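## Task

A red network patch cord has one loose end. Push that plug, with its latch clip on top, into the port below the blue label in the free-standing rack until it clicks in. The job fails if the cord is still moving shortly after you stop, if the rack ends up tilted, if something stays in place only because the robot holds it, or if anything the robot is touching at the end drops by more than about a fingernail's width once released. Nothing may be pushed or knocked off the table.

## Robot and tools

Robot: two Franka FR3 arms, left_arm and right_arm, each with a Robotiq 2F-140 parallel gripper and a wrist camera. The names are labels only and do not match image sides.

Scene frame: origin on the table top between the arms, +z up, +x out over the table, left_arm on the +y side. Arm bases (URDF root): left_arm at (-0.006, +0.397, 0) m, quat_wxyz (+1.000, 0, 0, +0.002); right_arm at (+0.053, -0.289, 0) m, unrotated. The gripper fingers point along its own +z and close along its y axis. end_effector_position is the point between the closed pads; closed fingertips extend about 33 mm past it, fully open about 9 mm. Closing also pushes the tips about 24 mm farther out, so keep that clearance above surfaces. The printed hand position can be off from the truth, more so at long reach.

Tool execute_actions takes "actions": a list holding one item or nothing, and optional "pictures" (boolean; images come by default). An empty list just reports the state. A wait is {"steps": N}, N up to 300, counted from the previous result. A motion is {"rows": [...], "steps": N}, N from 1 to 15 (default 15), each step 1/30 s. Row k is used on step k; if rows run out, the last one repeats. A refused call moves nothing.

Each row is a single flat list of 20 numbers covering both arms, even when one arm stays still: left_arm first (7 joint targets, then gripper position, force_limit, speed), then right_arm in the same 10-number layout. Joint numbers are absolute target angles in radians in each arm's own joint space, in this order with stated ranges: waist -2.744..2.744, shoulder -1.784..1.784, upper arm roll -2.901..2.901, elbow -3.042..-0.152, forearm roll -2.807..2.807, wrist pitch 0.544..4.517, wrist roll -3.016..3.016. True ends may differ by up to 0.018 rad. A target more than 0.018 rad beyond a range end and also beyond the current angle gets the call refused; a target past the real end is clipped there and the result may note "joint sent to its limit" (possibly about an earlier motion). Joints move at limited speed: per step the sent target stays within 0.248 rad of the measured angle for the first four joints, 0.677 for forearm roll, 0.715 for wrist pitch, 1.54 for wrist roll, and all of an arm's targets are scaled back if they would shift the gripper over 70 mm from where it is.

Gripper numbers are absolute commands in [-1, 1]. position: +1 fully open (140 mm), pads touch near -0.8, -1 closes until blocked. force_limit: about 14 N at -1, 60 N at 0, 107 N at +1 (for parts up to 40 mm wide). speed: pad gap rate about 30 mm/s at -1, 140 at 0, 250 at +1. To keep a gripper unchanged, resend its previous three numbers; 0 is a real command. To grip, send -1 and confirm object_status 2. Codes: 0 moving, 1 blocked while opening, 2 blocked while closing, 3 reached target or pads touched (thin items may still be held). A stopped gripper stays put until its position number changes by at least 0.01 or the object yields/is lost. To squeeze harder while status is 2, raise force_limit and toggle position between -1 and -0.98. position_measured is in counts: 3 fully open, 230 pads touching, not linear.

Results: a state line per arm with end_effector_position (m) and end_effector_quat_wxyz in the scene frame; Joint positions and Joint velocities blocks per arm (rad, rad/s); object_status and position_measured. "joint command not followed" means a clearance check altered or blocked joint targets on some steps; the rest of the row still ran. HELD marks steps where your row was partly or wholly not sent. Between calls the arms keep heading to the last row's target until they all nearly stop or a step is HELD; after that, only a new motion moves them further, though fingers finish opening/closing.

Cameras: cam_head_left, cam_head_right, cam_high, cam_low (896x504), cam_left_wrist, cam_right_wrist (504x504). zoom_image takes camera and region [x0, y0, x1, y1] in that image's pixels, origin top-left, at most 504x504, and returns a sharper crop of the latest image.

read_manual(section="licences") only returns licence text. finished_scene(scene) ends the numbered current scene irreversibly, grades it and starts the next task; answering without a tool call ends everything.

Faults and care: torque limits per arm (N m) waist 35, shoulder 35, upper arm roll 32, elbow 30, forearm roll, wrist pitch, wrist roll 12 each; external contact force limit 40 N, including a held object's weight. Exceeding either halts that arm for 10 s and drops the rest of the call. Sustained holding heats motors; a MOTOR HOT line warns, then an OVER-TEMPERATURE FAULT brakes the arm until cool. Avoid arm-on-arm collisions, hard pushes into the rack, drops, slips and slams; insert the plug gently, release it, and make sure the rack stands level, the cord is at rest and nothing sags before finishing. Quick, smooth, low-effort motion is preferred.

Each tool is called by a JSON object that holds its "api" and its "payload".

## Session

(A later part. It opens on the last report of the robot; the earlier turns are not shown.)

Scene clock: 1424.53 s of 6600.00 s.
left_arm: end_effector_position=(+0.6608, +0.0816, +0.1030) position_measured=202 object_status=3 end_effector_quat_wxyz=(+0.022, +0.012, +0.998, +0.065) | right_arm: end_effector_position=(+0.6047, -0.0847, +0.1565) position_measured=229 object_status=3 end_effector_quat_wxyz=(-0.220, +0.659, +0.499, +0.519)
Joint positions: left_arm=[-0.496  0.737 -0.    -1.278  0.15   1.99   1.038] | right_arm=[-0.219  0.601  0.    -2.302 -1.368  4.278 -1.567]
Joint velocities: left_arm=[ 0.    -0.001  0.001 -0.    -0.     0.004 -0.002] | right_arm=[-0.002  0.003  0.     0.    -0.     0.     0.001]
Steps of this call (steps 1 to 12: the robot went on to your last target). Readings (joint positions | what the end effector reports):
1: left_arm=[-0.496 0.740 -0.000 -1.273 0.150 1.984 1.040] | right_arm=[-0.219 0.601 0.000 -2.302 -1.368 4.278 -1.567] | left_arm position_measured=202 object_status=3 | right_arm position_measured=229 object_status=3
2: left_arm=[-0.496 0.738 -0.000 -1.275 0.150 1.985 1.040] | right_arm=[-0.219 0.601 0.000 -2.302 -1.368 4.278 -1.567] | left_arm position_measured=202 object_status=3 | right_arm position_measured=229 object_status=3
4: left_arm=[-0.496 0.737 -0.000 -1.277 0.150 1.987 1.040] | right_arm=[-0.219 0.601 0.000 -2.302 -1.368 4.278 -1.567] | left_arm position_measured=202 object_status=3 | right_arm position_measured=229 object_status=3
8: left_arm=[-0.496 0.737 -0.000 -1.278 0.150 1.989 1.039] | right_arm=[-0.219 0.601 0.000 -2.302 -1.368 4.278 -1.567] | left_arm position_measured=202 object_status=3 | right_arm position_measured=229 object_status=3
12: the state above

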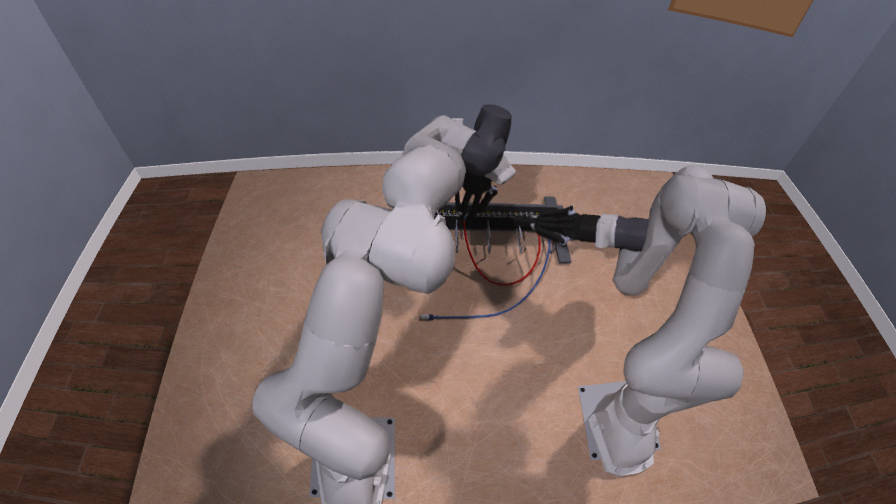

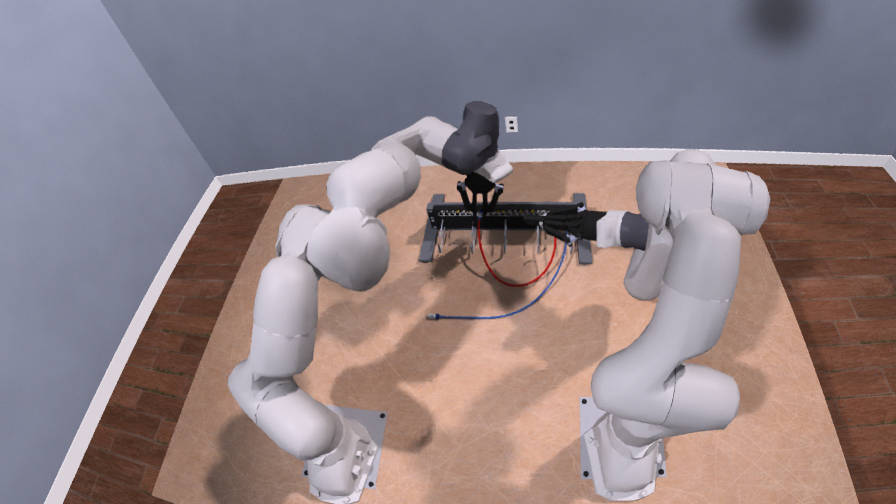

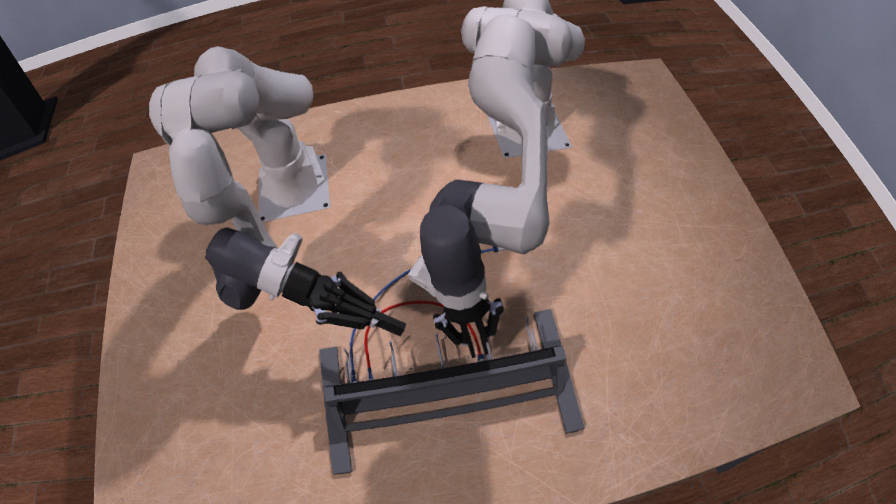

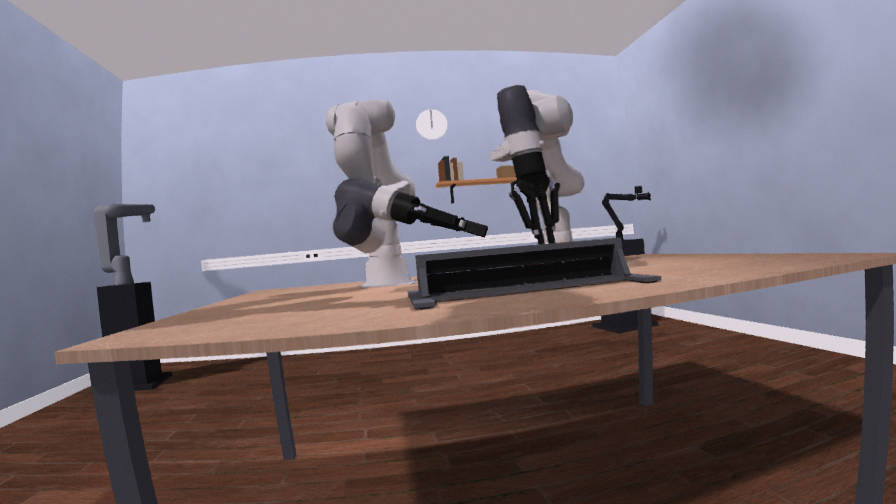

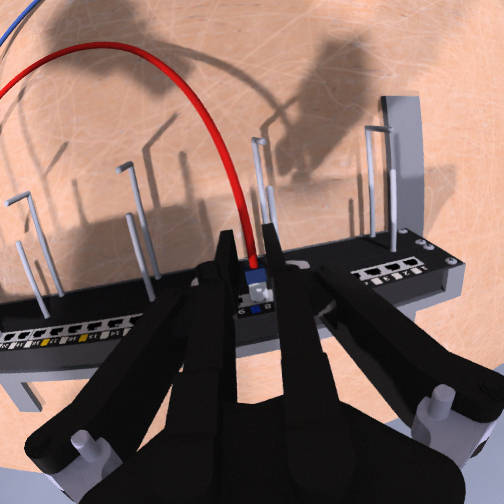

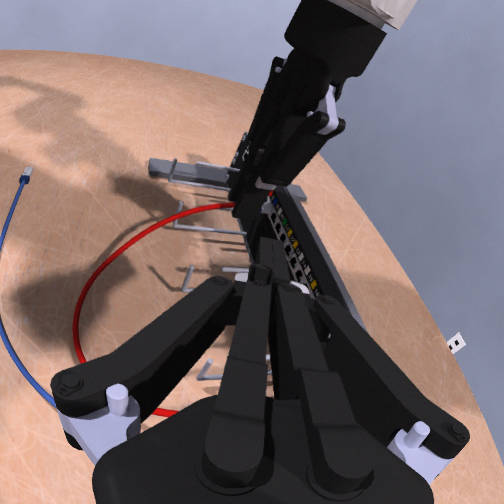

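{"api": "execute_actions", "payload": {"actions": [{"rows": [[-0.498,0.732,0.0,-1.285,0.150,1.997,1.030,-0.58,0.3,-0.8,-0.22,0.6,0,-2.3,-1.37,4.28,-1.571,-0.8,0,0],[-0.4986,0.728,0.0,-1.292,0.150,2.000,1.029,-0.58,0.3,-0.8,-0.22,0.6,0,-2.3,-1.37,4.28,-1.571,-0.8,0,0],[-0.4992,0.724,0.0,-1.299,0.150,2.003,1.028,-0.58,0.3,-0.8,-0.22,0.6,0,-2.3,-1.37,4.28,-1.571,-0.8,0,0],[-0.4998,0.720,0.0,-1.306,0.150,2.006,1.027,-0.58,0.3,-0.8,-0.22,0.6,0,-2.3,-1.37,4.28,-1.571,-0.8,0,0],[-0.5005,0.716,0.0,-1.313,0.150,2.009,1.026,-0.58,0.3,-0.8,-0.22,0.6,0,-2.3,-1.37,4.28,-1.571,-0.8,0,0],[-0.5012,0.712,0.0,-1.320,0.150,2.012,1.025,-0.58,0.3,-0.8,-0.22,0.6,0,-2.3,-1.37,4.28,-1.571,-0.8,0,0],[-0.5019,0.708,0.0,-1.327,0.150,2.015,1.024,-0.58,0.3,-0.8,-0.22,0.6,0,-2.3,-1.37,4.28,-1.571,-0.8,0,0],[-0.5026,0.704,0.0,-1.334,0.150,2.018,1.023,-0.58,0.3,-0.8,-0.22,0.6,0,-2.3,-1.37,4.28,-1.571,-0.8,0,0],[-0.5033,0.700,0.0,-1.341,0.150,2.021,1.022,-0.58,0.3,-0.8,-0.22,0.6,0,-2.3,-1.37,4.28,-1.571,-0.8,0,0],[-0.504,0.696,0.0,-1.348,0.150,2.023,1.021,-0.58,0.3,-0.8,-0.22,0.6,0,-2.3,-1.37,4.28,-1.571,-0.8,0,0],[-0.5047,0.692,0.0,-1.355,0.150,2.025,1.020,-0.58,0.3,-0.8,-0.22,0.6,0,-2.3,-1.37,4.28,-1.571,-0.8,0,0],[-0.5052,0.688,0.0,-1.360,0.150,2.026,1.020,-0.58,0.3,-0.8,-0.22,0.6,0,-2.3,-1.37,4.28,-1.571,-0.8,0,0]], "steps": 15}], "pictures": false}}

{"api": "execute_actions", "payload": {"actions": [{"steps": 10}]}}

{"api": "zoom_image", "payload": {"camera": "cam_left_wrist", "region": [200, 220, 320, 340]}}

{"api": "zoom_image", "payload": {"camera": "cam_right_wrist", "region": [205, 170, 295, 260]}}

Scene clock: 1442.00 s of 6600.00 s.
left_arm: end_effector_position=(+0.6472, +0.0818, +0.1027) position_measured=202 object_status=3 end_effector_quat_wxyz=(+0.021, +0.014, +0.998, +0.065) | right_arm: end_effector_position=(+0.6047, -0.0847, +0.1565) position_measured=229 object_status=3 end_effector_quat_wxyz=(-0.220, +0.659, +0.499, +0.519)
Joint positions: left_arm=[-0.504  0.692 -0.    -1.355  0.15   2.018  1.031] | right_arm=[-0.219  0.601  0.    -2.302 -1.368  4.278 -1.567]
Joint velocities: left_arm=[-0.007 -0.034 -0.    -0.046 -0.     0.033 -0.013] | right_arm=[ 0.001  0.     0.002 -0.    -0.001 -0.001  0.   ]
Steps of this call (steps 1 to 15: the robot went on to your last target; steps 16 to 90: nothing new was sent; then 13.97 s passed at rest; steps 91 to 105: all 15 steps of this action). Readings (joint positions | what the end effector reports):
91: left_arm=[-0.496 0.736 -0.000 -1.280 0.150 1.992 1.037] | right_arm=[-0.219 0.601 0.000 -2.302 -1.368 4.278 -1.567] | left_arm position_measured=202 object_status=3 | right_arm position_measured=229 object_status=3
92: left_arm=[-0.497 0.734 -0.000 -1.283 0.150 1.993 1.037] | right_arm=[-0.219 0.601 0.000 -2.302 -1.368 4.278 -1.567] | left_arm position_measured=202 object_status=3 | right_arm position_measured=229 object_status=3
94: left_arm=[-0.497 0.729 -0.000 -1.293 0.150 1.996 1.037] | right_arm=[-0.219 0.601 0.000 -2.302 -1.368 4.278 -1.567] | left_arm position_measured=202 object_status=3 | right_arm position_measured=229 object_status=3
98: left_arm=[-0.499 0.714 -0.000 -1.318 0.150 2.005 1.035] | right_arm=[-0.219 0.601 0.000 -2.302 -1.368 4.278 -1.567] | left_arm position_measured=202 object_status=3 | right_arm position_measured=229 object_status=3
105: the state above

Scene clock: 1442.33 s of 6600.00 s.
left_arm: end_effector_position=(+0.6475, +0.0813, +0.1030) position_measured=202 object_status=3 end_effector_quat_wxyz=(+0.023, +0.013, +0.998, +0.064) | right_arm: end_effector_position=(+0.6047, -0.0847, +0.1565) position_measured=229 object_status=3 end_effector_quat_wxyz=(-0.220, +0.659, +0.499, +0.519)
Joint positions: left_arm=[-0.504  0.69  -0.    -1.358  0.15   2.023  1.028] | right_arm=[-0.219  0.601  0.    -2.302 -1.368  4.278 -1.567]
Joint velocities: left_arm=[-0.    -0.001 -0.    -0.     0.     0.005 -0.005] | right_arm=[ 0.    -0.001  0.001  0.001  0.001 -0.     0.001]
Steps of this call (steps 1 to 10: the robot went on to your last target). Readings (joint positions | what the end effector reports):
1: left_arm=[-0.504 0.691 -0.000 -1.356 0.150 2.019 1.031] | right_arm=[-0.219 0.601 0.000 -2.302 -1.368 4.278 -1.567] | left_arm position_measured=202 object_status=3 | right_arm position_measured=229 object_status=3
2: left_arm=[-0.504 0.690 -0.000 -1.357 0.150 2.020 1.030] | right_arm=[-0.219 0.601 0.000 -2.302 -1.368 4.278 -1.567] | left_arm position_measured=202 object_status=3 | right_arm position_measured=229 object_status=3
4: left_arm=[-0.504 0.690 -0.000 -1.357 0.150 2.021 1.030] | right_arm=[-0.219 0.601 0.000 -2.302 -1.368 4.278 -1.567] | left_arm position_measured=202 object_status=3 | right_arm position_measured=229 object_status=3
8: left_arm=[-0.504 0.690 -0.000 -1.358 0.150 2.023 1.029] | right_arm=[-0.219 0.601 0.000 -2.302 -1.368 4.278 -1.567] | left_arm position_measured=202 object_status=3 | right_arm position_measured=229 object_status=3
10: the state above

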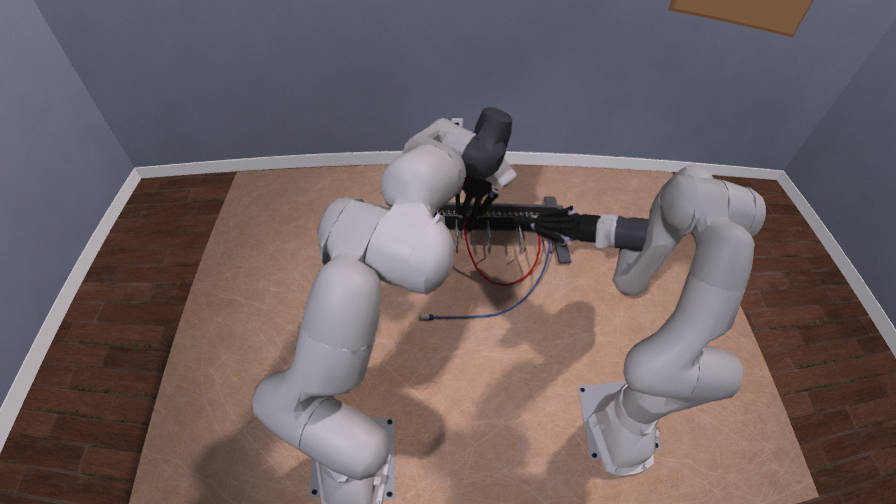

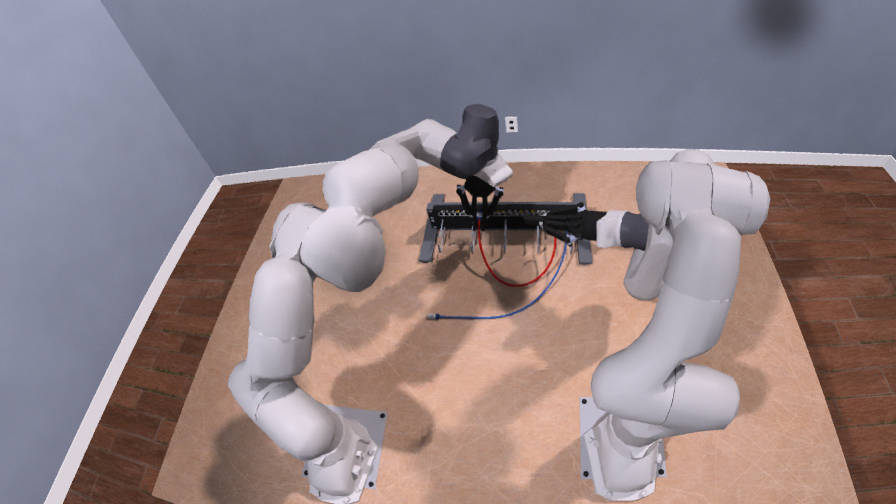

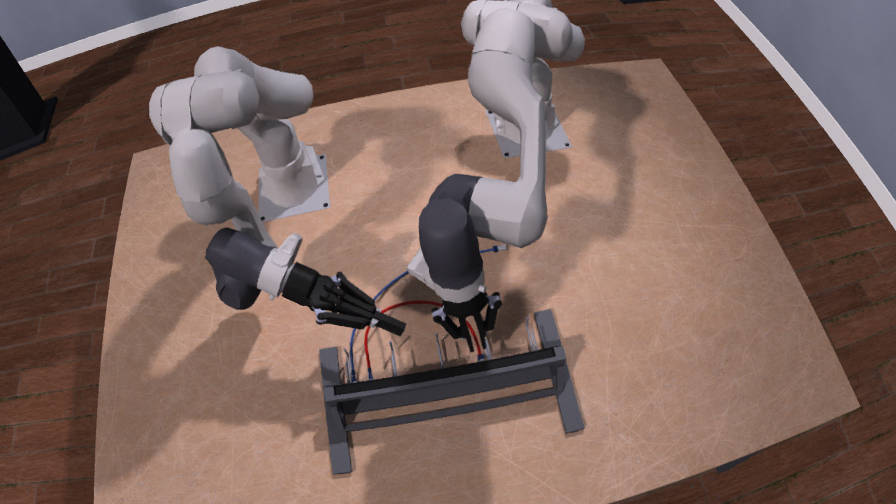

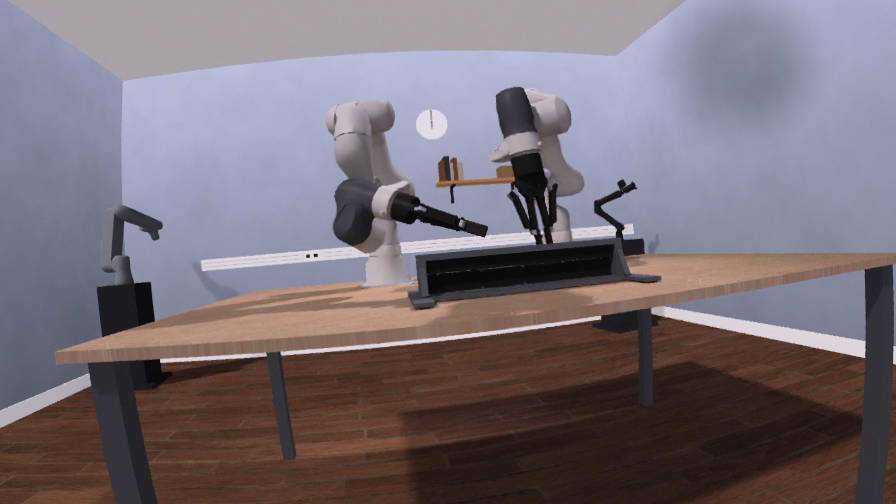

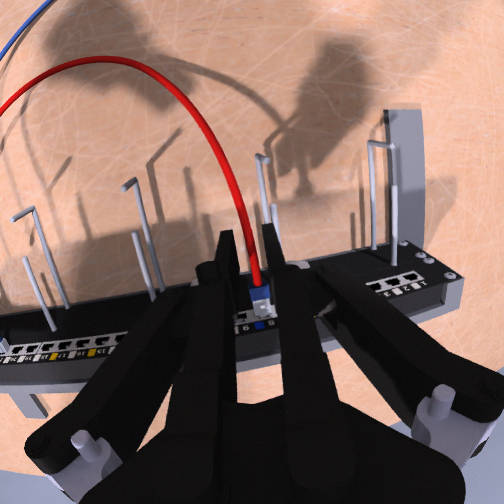

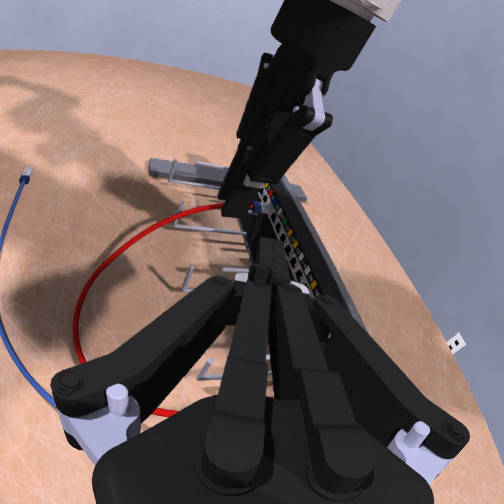

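Region (200, 220, 320, 340) of cam_left_wrist's 504x504 image, scaled by 4.200, with more detail than that image has.

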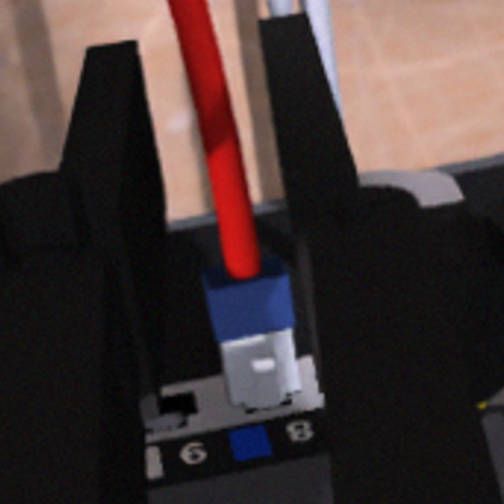

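Region (205, 170, 295, 260) of cam_right_wrist's 504x504 image, scaled by 5.600, with more detail than that image has.

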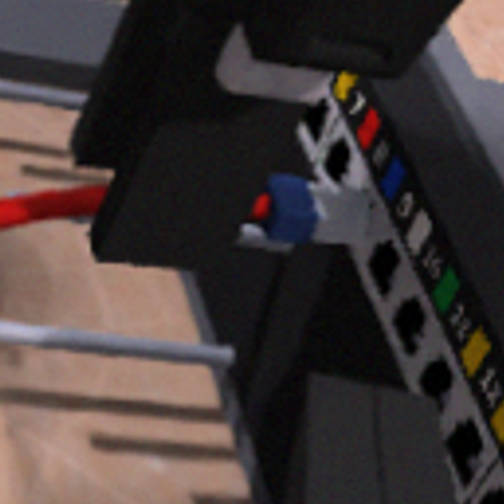

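{"api": "execute_actions", "payload": {"actions": [{"rows": [[-0.5052,0.688,0.0,-1.360,0.150,2.026,1.020,-0.72,-0.5,-0.8,-0.22,0.6,0,-2.3,-1.37,4.28,-1.571,-0.8,0,0]], "steps": 15}]}}

{"api": "zoom_image", "payload": {"camera": "cam_left_wrist", "region": [200, 220, 320, 340]}}

{"api": "zoom_image", "payload": {"camera": "cam_right_wrist", "region": [205, 170, 295, 260]}}

Scene clock: 1448.47 s of 6600.00 s.
left_arm: end_effector_position=(+0.6476, +0.0811, +0.1030) position_measured=219 object_status=3 end_effector_quat_wxyz=(+0.023, +0.012, +0.998, +0.064) | right_arm: end_effector_position=(+0.6047, -0.0847, +0.1565) position_measured=229 object_status=3 end_effector_quat_wxyz=(-0.220, +0.659, +0.499, +0.519)
Joint positions: left_arm=[-0.504  0.69  -0.    -1.359  0.15   2.024  1.027] | right_arm=[-0.219  0.601  0.    -2.302 -1.368  4.278 -1.567]
Joint velocities: left_arm=[ 0.001 -0.001 -0.001 -0.    -0.001  0.001  0.   ] | right_arm=[ 0.     0.     0.001 -0.     0.    -0.     0.002]
Steps of this call (steps 1 to 15: the robot went on to your last target; steps 16 to 90: nothing new was sent; then 2.63 s passed at rest; steps 91 to 105: all 15 steps of this action). Readings (joint positions | what the end effector reports):
91: left_arm=[-0.504 0.690 -0.000 -1.358 0.150 2.024 1.027] | right_arm=[-0.219 0.601 0.000 -2.302 -1.368 4.278 -1.567] | left_arm position_measured=202 object_status=0 | right_arm position_measured=229 object_status=3
92: left_arm=[-0.504 0.690 -0.000 -1.358 0.150 2.024 1.027] | right_arm=[-0.219 0.601 0.000 -2.302 -1.368 4.278 -1.567] | left_arm position_measured=204 object_status=0 | right_arm position_measured=229 object_status=3
94: left_arm=[-0.504 0.690 -0.000 -1.358 0.150 2.024 1.027] | right_arm=[-0.219 0.601 0.000 -2.302 -1.368 4.278 -1.567] | left_arm position_measured=210 object_status=0 | right_arm position_measured=229 object_status=3
98: left_arm=[-0.504 0.690 -0.000 -1.359 0.150 2.024 1.027] | right_arm=[-0.219 0.601 0.000 -2.302 -1.368 4.278 -1.567] | left_arm position_measured=219 object_status=0 | right_arm position_measured=229 object_status=3
105: the state above

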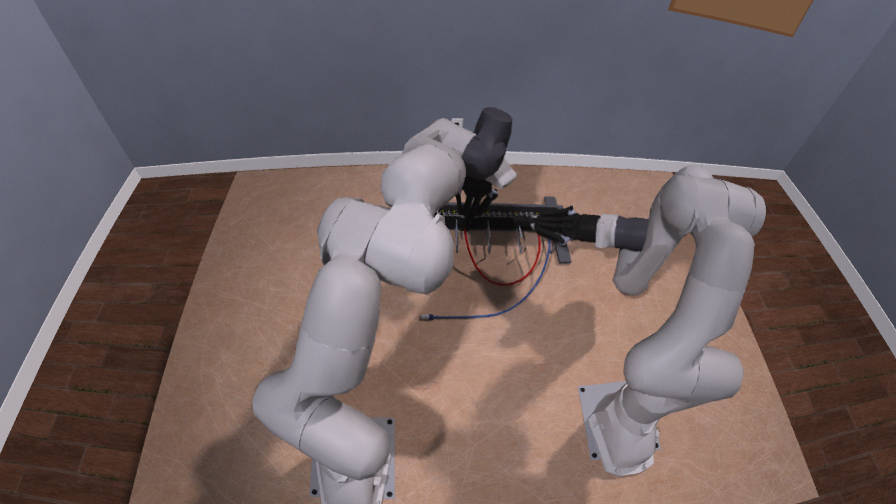

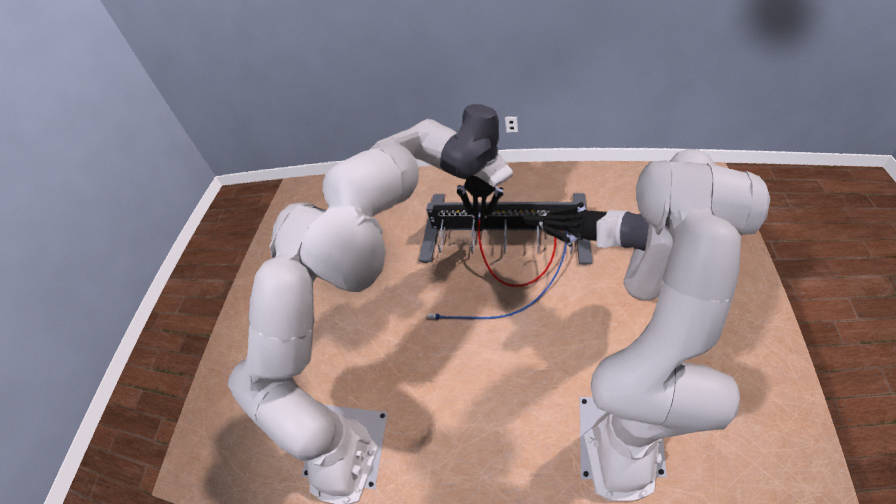

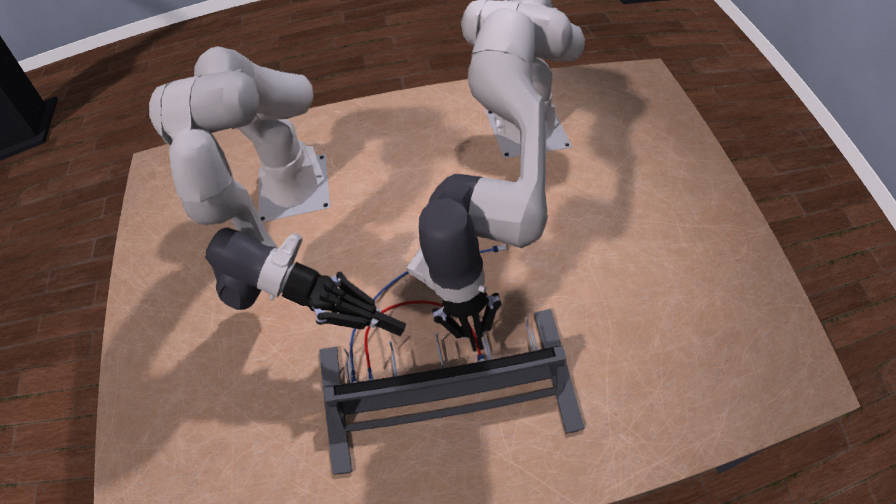

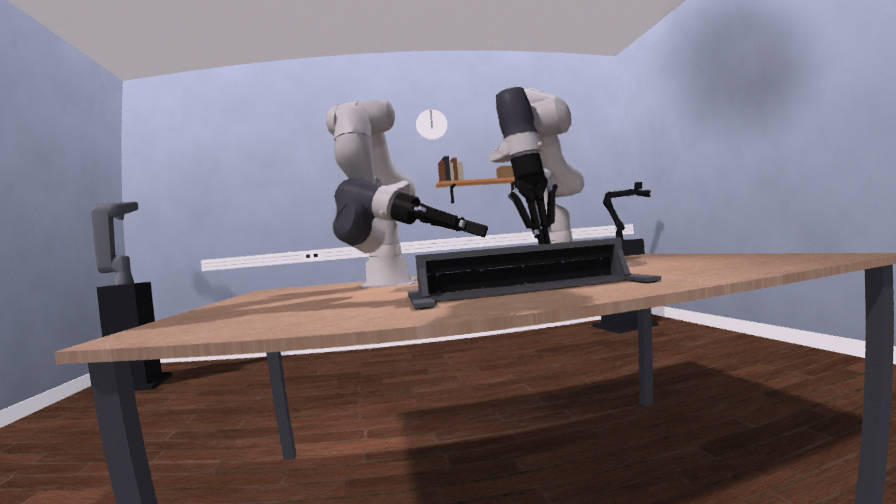

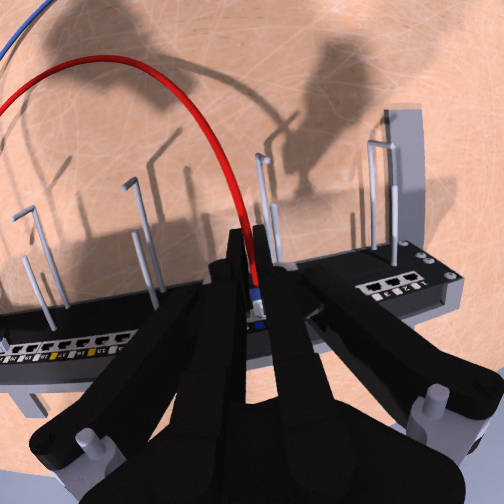

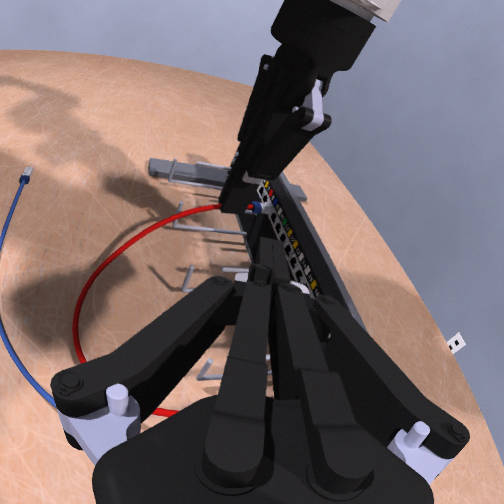

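Region (200, 220, 320, 340) of cam_left_wrist's 504x504 image, scaled by 4.200, with more detail than that image has.

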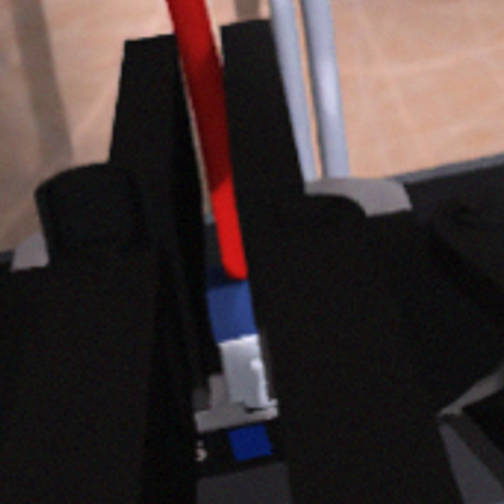

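Region (205, 170, 295, 260) of cam_right_wrist's 504x504 image, scaled by 5.600, with more detail than that image has.

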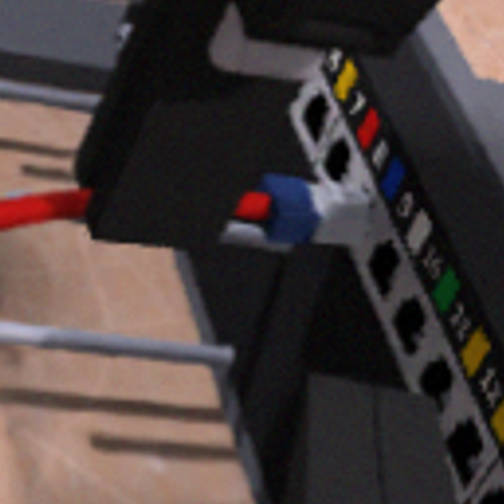

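{"api": "execute_actions", "payload": {"actions": [{"rows": [[-0.5025,0.692,0.0,-1.356,0.150,2.021,1.030,-0.72,-0.5,-0.8,-0.22,0.6,0,-2.3,-1.37,4.28,-1.571,-0.8,0,0],[-0.5021,0.694,0.0,-1.353,0.150,2.019,1.030,-0.72,-0.5,-0.8,-0.22,0.6,0,-2.3,-1.37,4.28,-1.571,-0.8,0,0],[-0.5017,0.696,0.0,-1.350,0.150,2.018,1.030,-0.72,-0.5,-0.8,-0.22,0.6,0,-2.3,-1.37,4.28,-1.571,-0.8,0,0],[-0.5013,0.698,0.0,-1.3465,0.150,2.016,1.030,-0.72,-0.5,-0.8,-0.22,0.6,0,-2.3,-1.37,4.28,-1.571,-0.8,0,0],[-0.5009,0.700,0.0,-1.343,0.150,2.015,1.030,-0.72,-0.5,-0.8,-0.22,0.6,0,-2.3,-1.37,4.28,-1.571,-0.8,0,0],[-0.5005,0.702,0.0,-1.340,0.150,2.014,1.030,-0.72,-0.5,-0.8,-0.22,0.6,0,-2.3,-1.37,4.28,-1.571,-0.8,0,0],[-0.5001,0.704,0.0,-1.3365,0.150,2.013,1.030,-0.72,-0.5,-0.8,-0.22,0.6,0,-2.3,-1.37,4.28,-1.571,-0.8,0,0],[-0.4997,0.706,0.0,-1.333,0.150,2.012,1.030,-0.72,-0.5,-0.8,-0.22,0.6,0,-2.3,-1.37,4.28,-1.571,-0.8,0,0],[-0.4994,0.7075,0.0,-1.330,0.150,2.011,1.030,-0.72,-0.5,-0.8,-0.22,0.6,0,-2.3,-1.37,4.28,-1.571,-0.8,0,0]], "steps": 15}], "pictures": false}}

{"api": "execute_actions", "payload": {"actions": [{"steps": 8}]}}

{"api": "zoom_image", "payload": {"camera": "cam_right_wrist", "region": [205, 170, 295, 260]}}

Scene clock: 1459.30 s of 6600.00 s.
left_arm: end_effector_position=(+0.6526, +0.0816, +0.1028) position_measured=219 object_status=3 end_effector_quat_wxyz=(+0.023, +0.010, +0.998, +0.064) | right_arm: end_effector_position=(+0.6047, -0.0847, +0.1565) position_measured=229 object_status=3 end_effector_quat_wxyz=(-0.220, +0.659, +0.499, +0.519)
Joint positions: left_arm=[-0.501  0.706  0.    -1.332  0.15   2.014  1.027] | right_arm=[-0.219  0.601  0.    -2.302 -1.368  4.278 -1.567]
Joint velocities: left_arm=[-0.001  0.001 -0.001  0.008 -0.    -0.006 -0.002] | right_arm=[ 0.    -0.002 -0.001 -0.     0.    -0.001  0.002]
Steps of this call (steps 1 to 15: the robot went on to your last target; steps 16 to 90: nothing new was sent; then 7.33 s passed at rest; steps 91 to 105: all 15 steps of this action). Readings (joint positions | what the end effector reports):
91: left_arm=[-0.504 0.690 0.000 -1.358 0.150 2.024 1.027] | right_arm=[-0.219 0.601 0.000 -2.302 -1.368 4.278 -1.567] | left_arm position_measured=219 object_status=3 | right_arm position_measured=229 object_status=3
92: left_arm=[-0.504 0.690 0.000 -1.357 0.150 2.023 1.027] | right_arm=[-0.219 0.601 0.000 -2.302 -1.368 4.278 -1.567] | left_arm position_measured=219 object_status=3 | right_arm position_measured=229 object_status=3
94: left_arm=[-0.503 0.693 0.000 -1.353 0.150 2.021 1.027] | right_arm=[-0.219 0.601 0.000 -2.302 -1.368 4.278 -1.567] | left_arm position_measured=219 object_status=3 | right_arm position_measured=229 object_status=3
98: left_arm=[-0.502 0.700 0.000 -1.342 0.150 2.018 1.027] | right_arm=[-0.219 0.601 0.000 -2.302 -1.368 4.278 -1.567] | left_arm position_measured=219 object_status=3 | right_arm position_measured=229 object_status=3
105: the state above

Scene clock: 1459.57 s of 6600.00 s.
left_arm: end_effector_position=(+0.6526, +0.0817, +0.1030) position_measured=219 object_status=3 end_effector_quat_wxyz=(+0.023, +0.010, +0.998, +0.064) | right_arm: end_effector_position=(+0.6047, -0.0847, +0.1565) position_measured=229 object_status=3 end_effector_quat_wxyz=(-0.220, +0.659, +0.499, +0.519)
Joint positions: left_arm=[-0.501  0.706  0.    -1.332  0.15   2.013  1.027] | right_arm=[-0.219  0.601  0.    -2.302 -1.368  4.278 -1.567]
Joint velocities: left_arm=[-0.001  0.001 -0.    -0.001 -0.001 -0.001  0.   ] | right_arm=[ 0.     0.001 -0.001  0.    -0.002  0.    -0.   ]
Steps of this call (steps 1 to 8: the robot went on to your last target). Readings (joint positions | what the end effector reports):
1: left_arm=[-0.501 0.706 0.000 -1.332 0.150 2.014 1.027] | right_arm=[-0.219 0.601 0.000 -2.302 -1.368 4.278 -1.567] | left_arm position_measured=219 object_status=3 | right_arm position_measured=229 object_status=3
2: left_arm=[-0.501 0.706 0.000 -1.332 0.150 2.014 1.027] | right_arm=[-0.219 0.601 0.000 -2.302 -1.368 4.278 -1.567] | left_arm position_measured=219 object_status=3 | right_arm position_measured=229 object_status=3
4: left_arm=[-0.501 0.706 0.000 -1.332 0.150 2.014 1.027] | right_arm=[-0.219 0.601 0.000 -2.302 -1.368 4.278 -1.567] | left_arm position_measured=219 object_status=3 | right_arm position_measured=229 object_status=3
8: the state above

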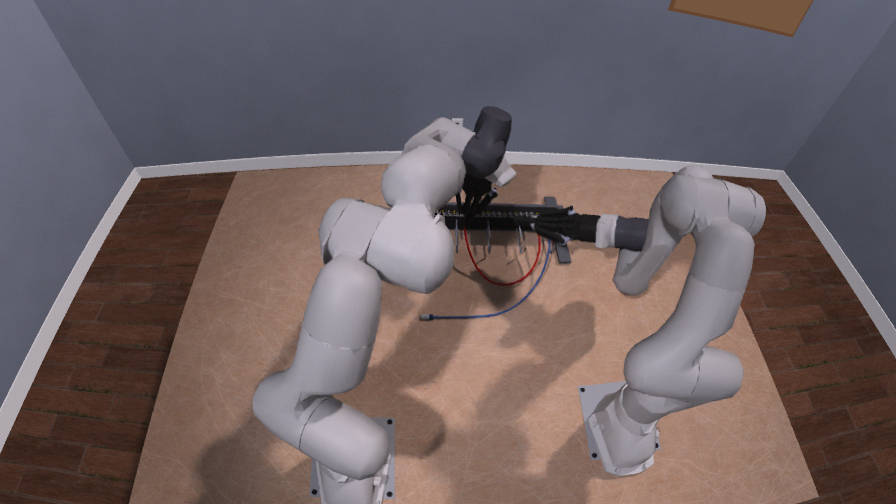

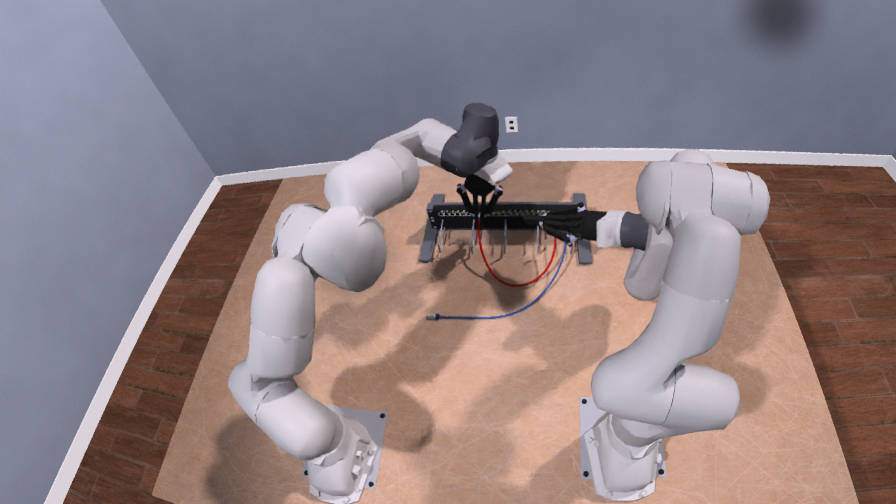

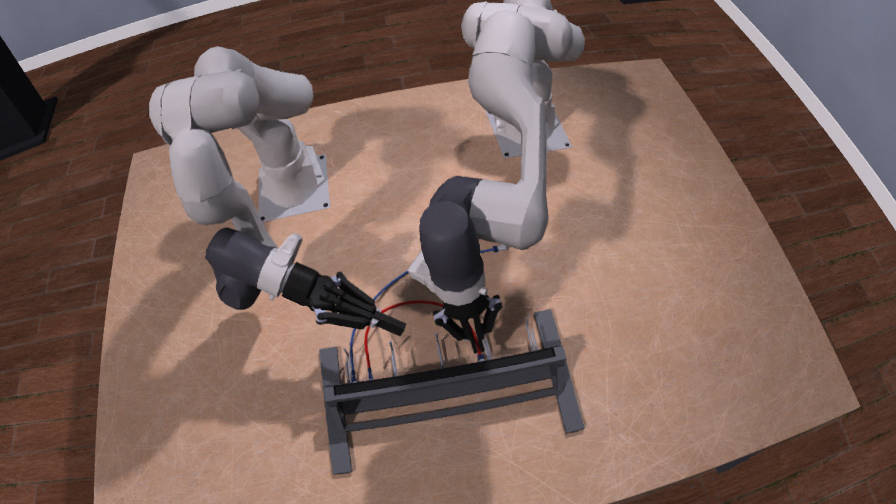

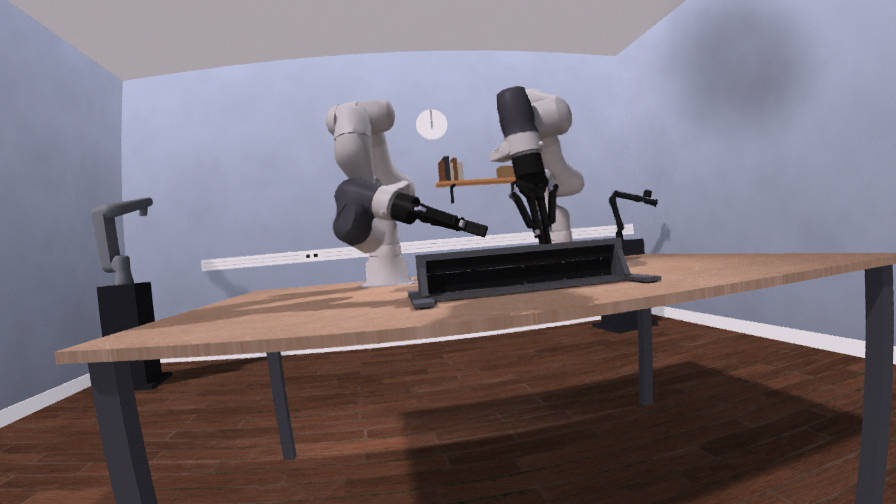

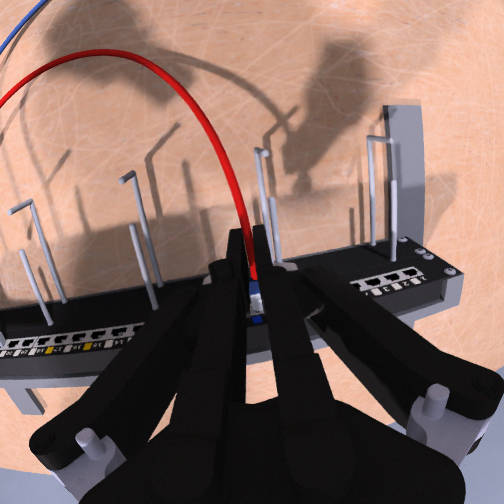

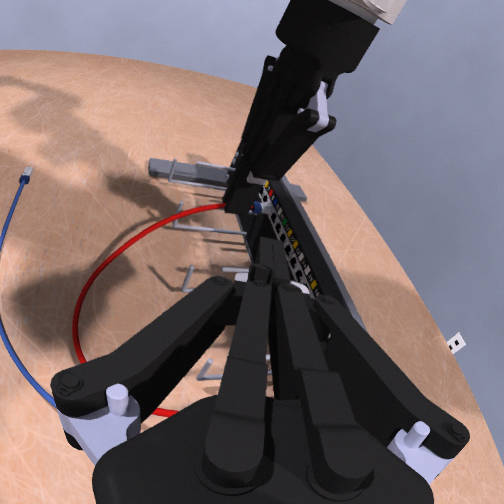

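Region (205, 170, 295, 260) of cam_right_wrist's 504x504 image, scaled by 5.600, with more detail than that image has.

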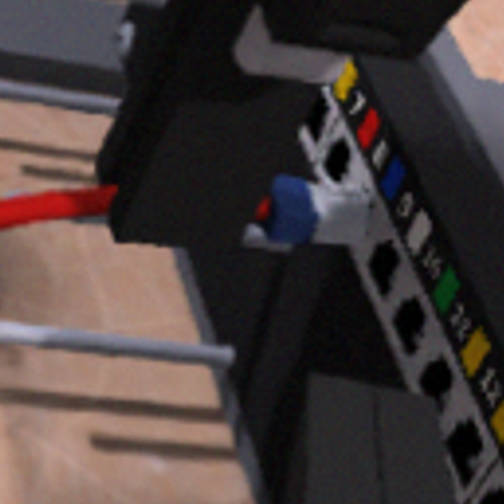

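{"api": "execute_actions", "payload": {"actions": [{"rows": [[-0.4991,0.7095,0.0,-1.3267,0.150,2.009,1.030,-0.72,-0.5,-0.8,-0.22,0.6,0,-2.3,-1.37,4.28,-1.571,-0.8,0,0],[-0.4988,0.7115,0.0,-1.3233,0.150,2.008,1.030,-0.72,-0.5,-0.8,-0.22,0.6,0,-2.3,-1.37,4.28,-1.571,-0.8,0,0],[-0.4985,0.7135,0.0,-1.320,0.150,2.007,1.030,-0.72,-0.5,-0.8,-0.22,0.6,0,-2.3,-1.37,4.28,-1.571,-0.8,0,0],[-0.4982,0.7155,0.0,-1.3165,0.150,2.006,1.030,-0.72,-0.5,-0.8,-0.22,0.6,0,-2.3,-1.37,4.28,-1.571,-0.8,0,0],[-0.4979,0.7175,0.0,-1.313,0.150,2.006,1.030,-0.72,-0.5,-0.8,-0.22,0.6,0,-2.3,-1.37,4.28,-1.571,-0.8,0,0]], "steps": 15}], "pictures": false}}

Scene clock: 1467.53 s of 6600.00 s.
left_arm: end_effector_position=(+0.6559, +0.0814, +0.1030) position_measured=219 object_status=3 end_effector_quat_wxyz=(+0.024, +0.008, +0.998, +0.064) | right_arm: end_effector_position=(+0.6047, -0.0847, +0.1565) position_measured=229 object_status=3 end_effector_quat_wxyz=(-0.220, +0.659, +0.499, +0.519)
Joint positions: left_arm=[-0.499  0.716  0.    -1.315  0.15   2.008  1.027] | right_arm=[-0.219  0.601  0.    -2.302 -1.368  4.278 -1.567]
Joint velocities: left_arm=[ 0.001  0.     0.002  0.001 -0.    -0.002 -0.002] | right_arm=[-0.001  0.    -0.001 -0.001  0.     0.     0.002]
Steps of this call (steps 1 to 15: the robot went on to your last target; steps 16 to 90: nothing new was sent; then 4.47 s passed at rest; steps 91 to 105: all 15 steps of this action). Readings (joint positions | what the end effector reports):
91: left_arm=[-0.501 0.706 0.000 -1.331 0.150 2.013 1.027] | right_arm=[-0.219 0.601 0.000 -2.302 -1.368 4.278 -1.567] | left_arm position_measured=219 object_status=3 | right_arm position_measured=229 object_status=3
92: left_arm=[-0.501 0.707 0.000 -1.329 0.150 2.012 1.027] | right_arm=[-0.219 0.601 0.000 -2.302 -1.368 4.278 -1.567] | left_arm position_measured=219 object_status=3 | right_arm position_measured=229 object_status=3
94: left_arm=[-0.500 0.710 0.000 -1.324 0.150 2.011 1.027] | right_arm=[-0.219 0.601 0.000 -2.302 -1.368 4.278 -1.567] | left_arm position_measured=219 object_status=3 | right_arm position_measured=229 object_status=3
98: left_arm=[-0.499 0.715 0.000 -1.317 0.150 2.009 1.027] | right_arm=[-0.219 0.601 0.000 -2.302 -1.368 4.278 -1.567] | left_arm position_measured=219 object_status=3 | right_arm position_measured=229 object_status=3
105: the state above


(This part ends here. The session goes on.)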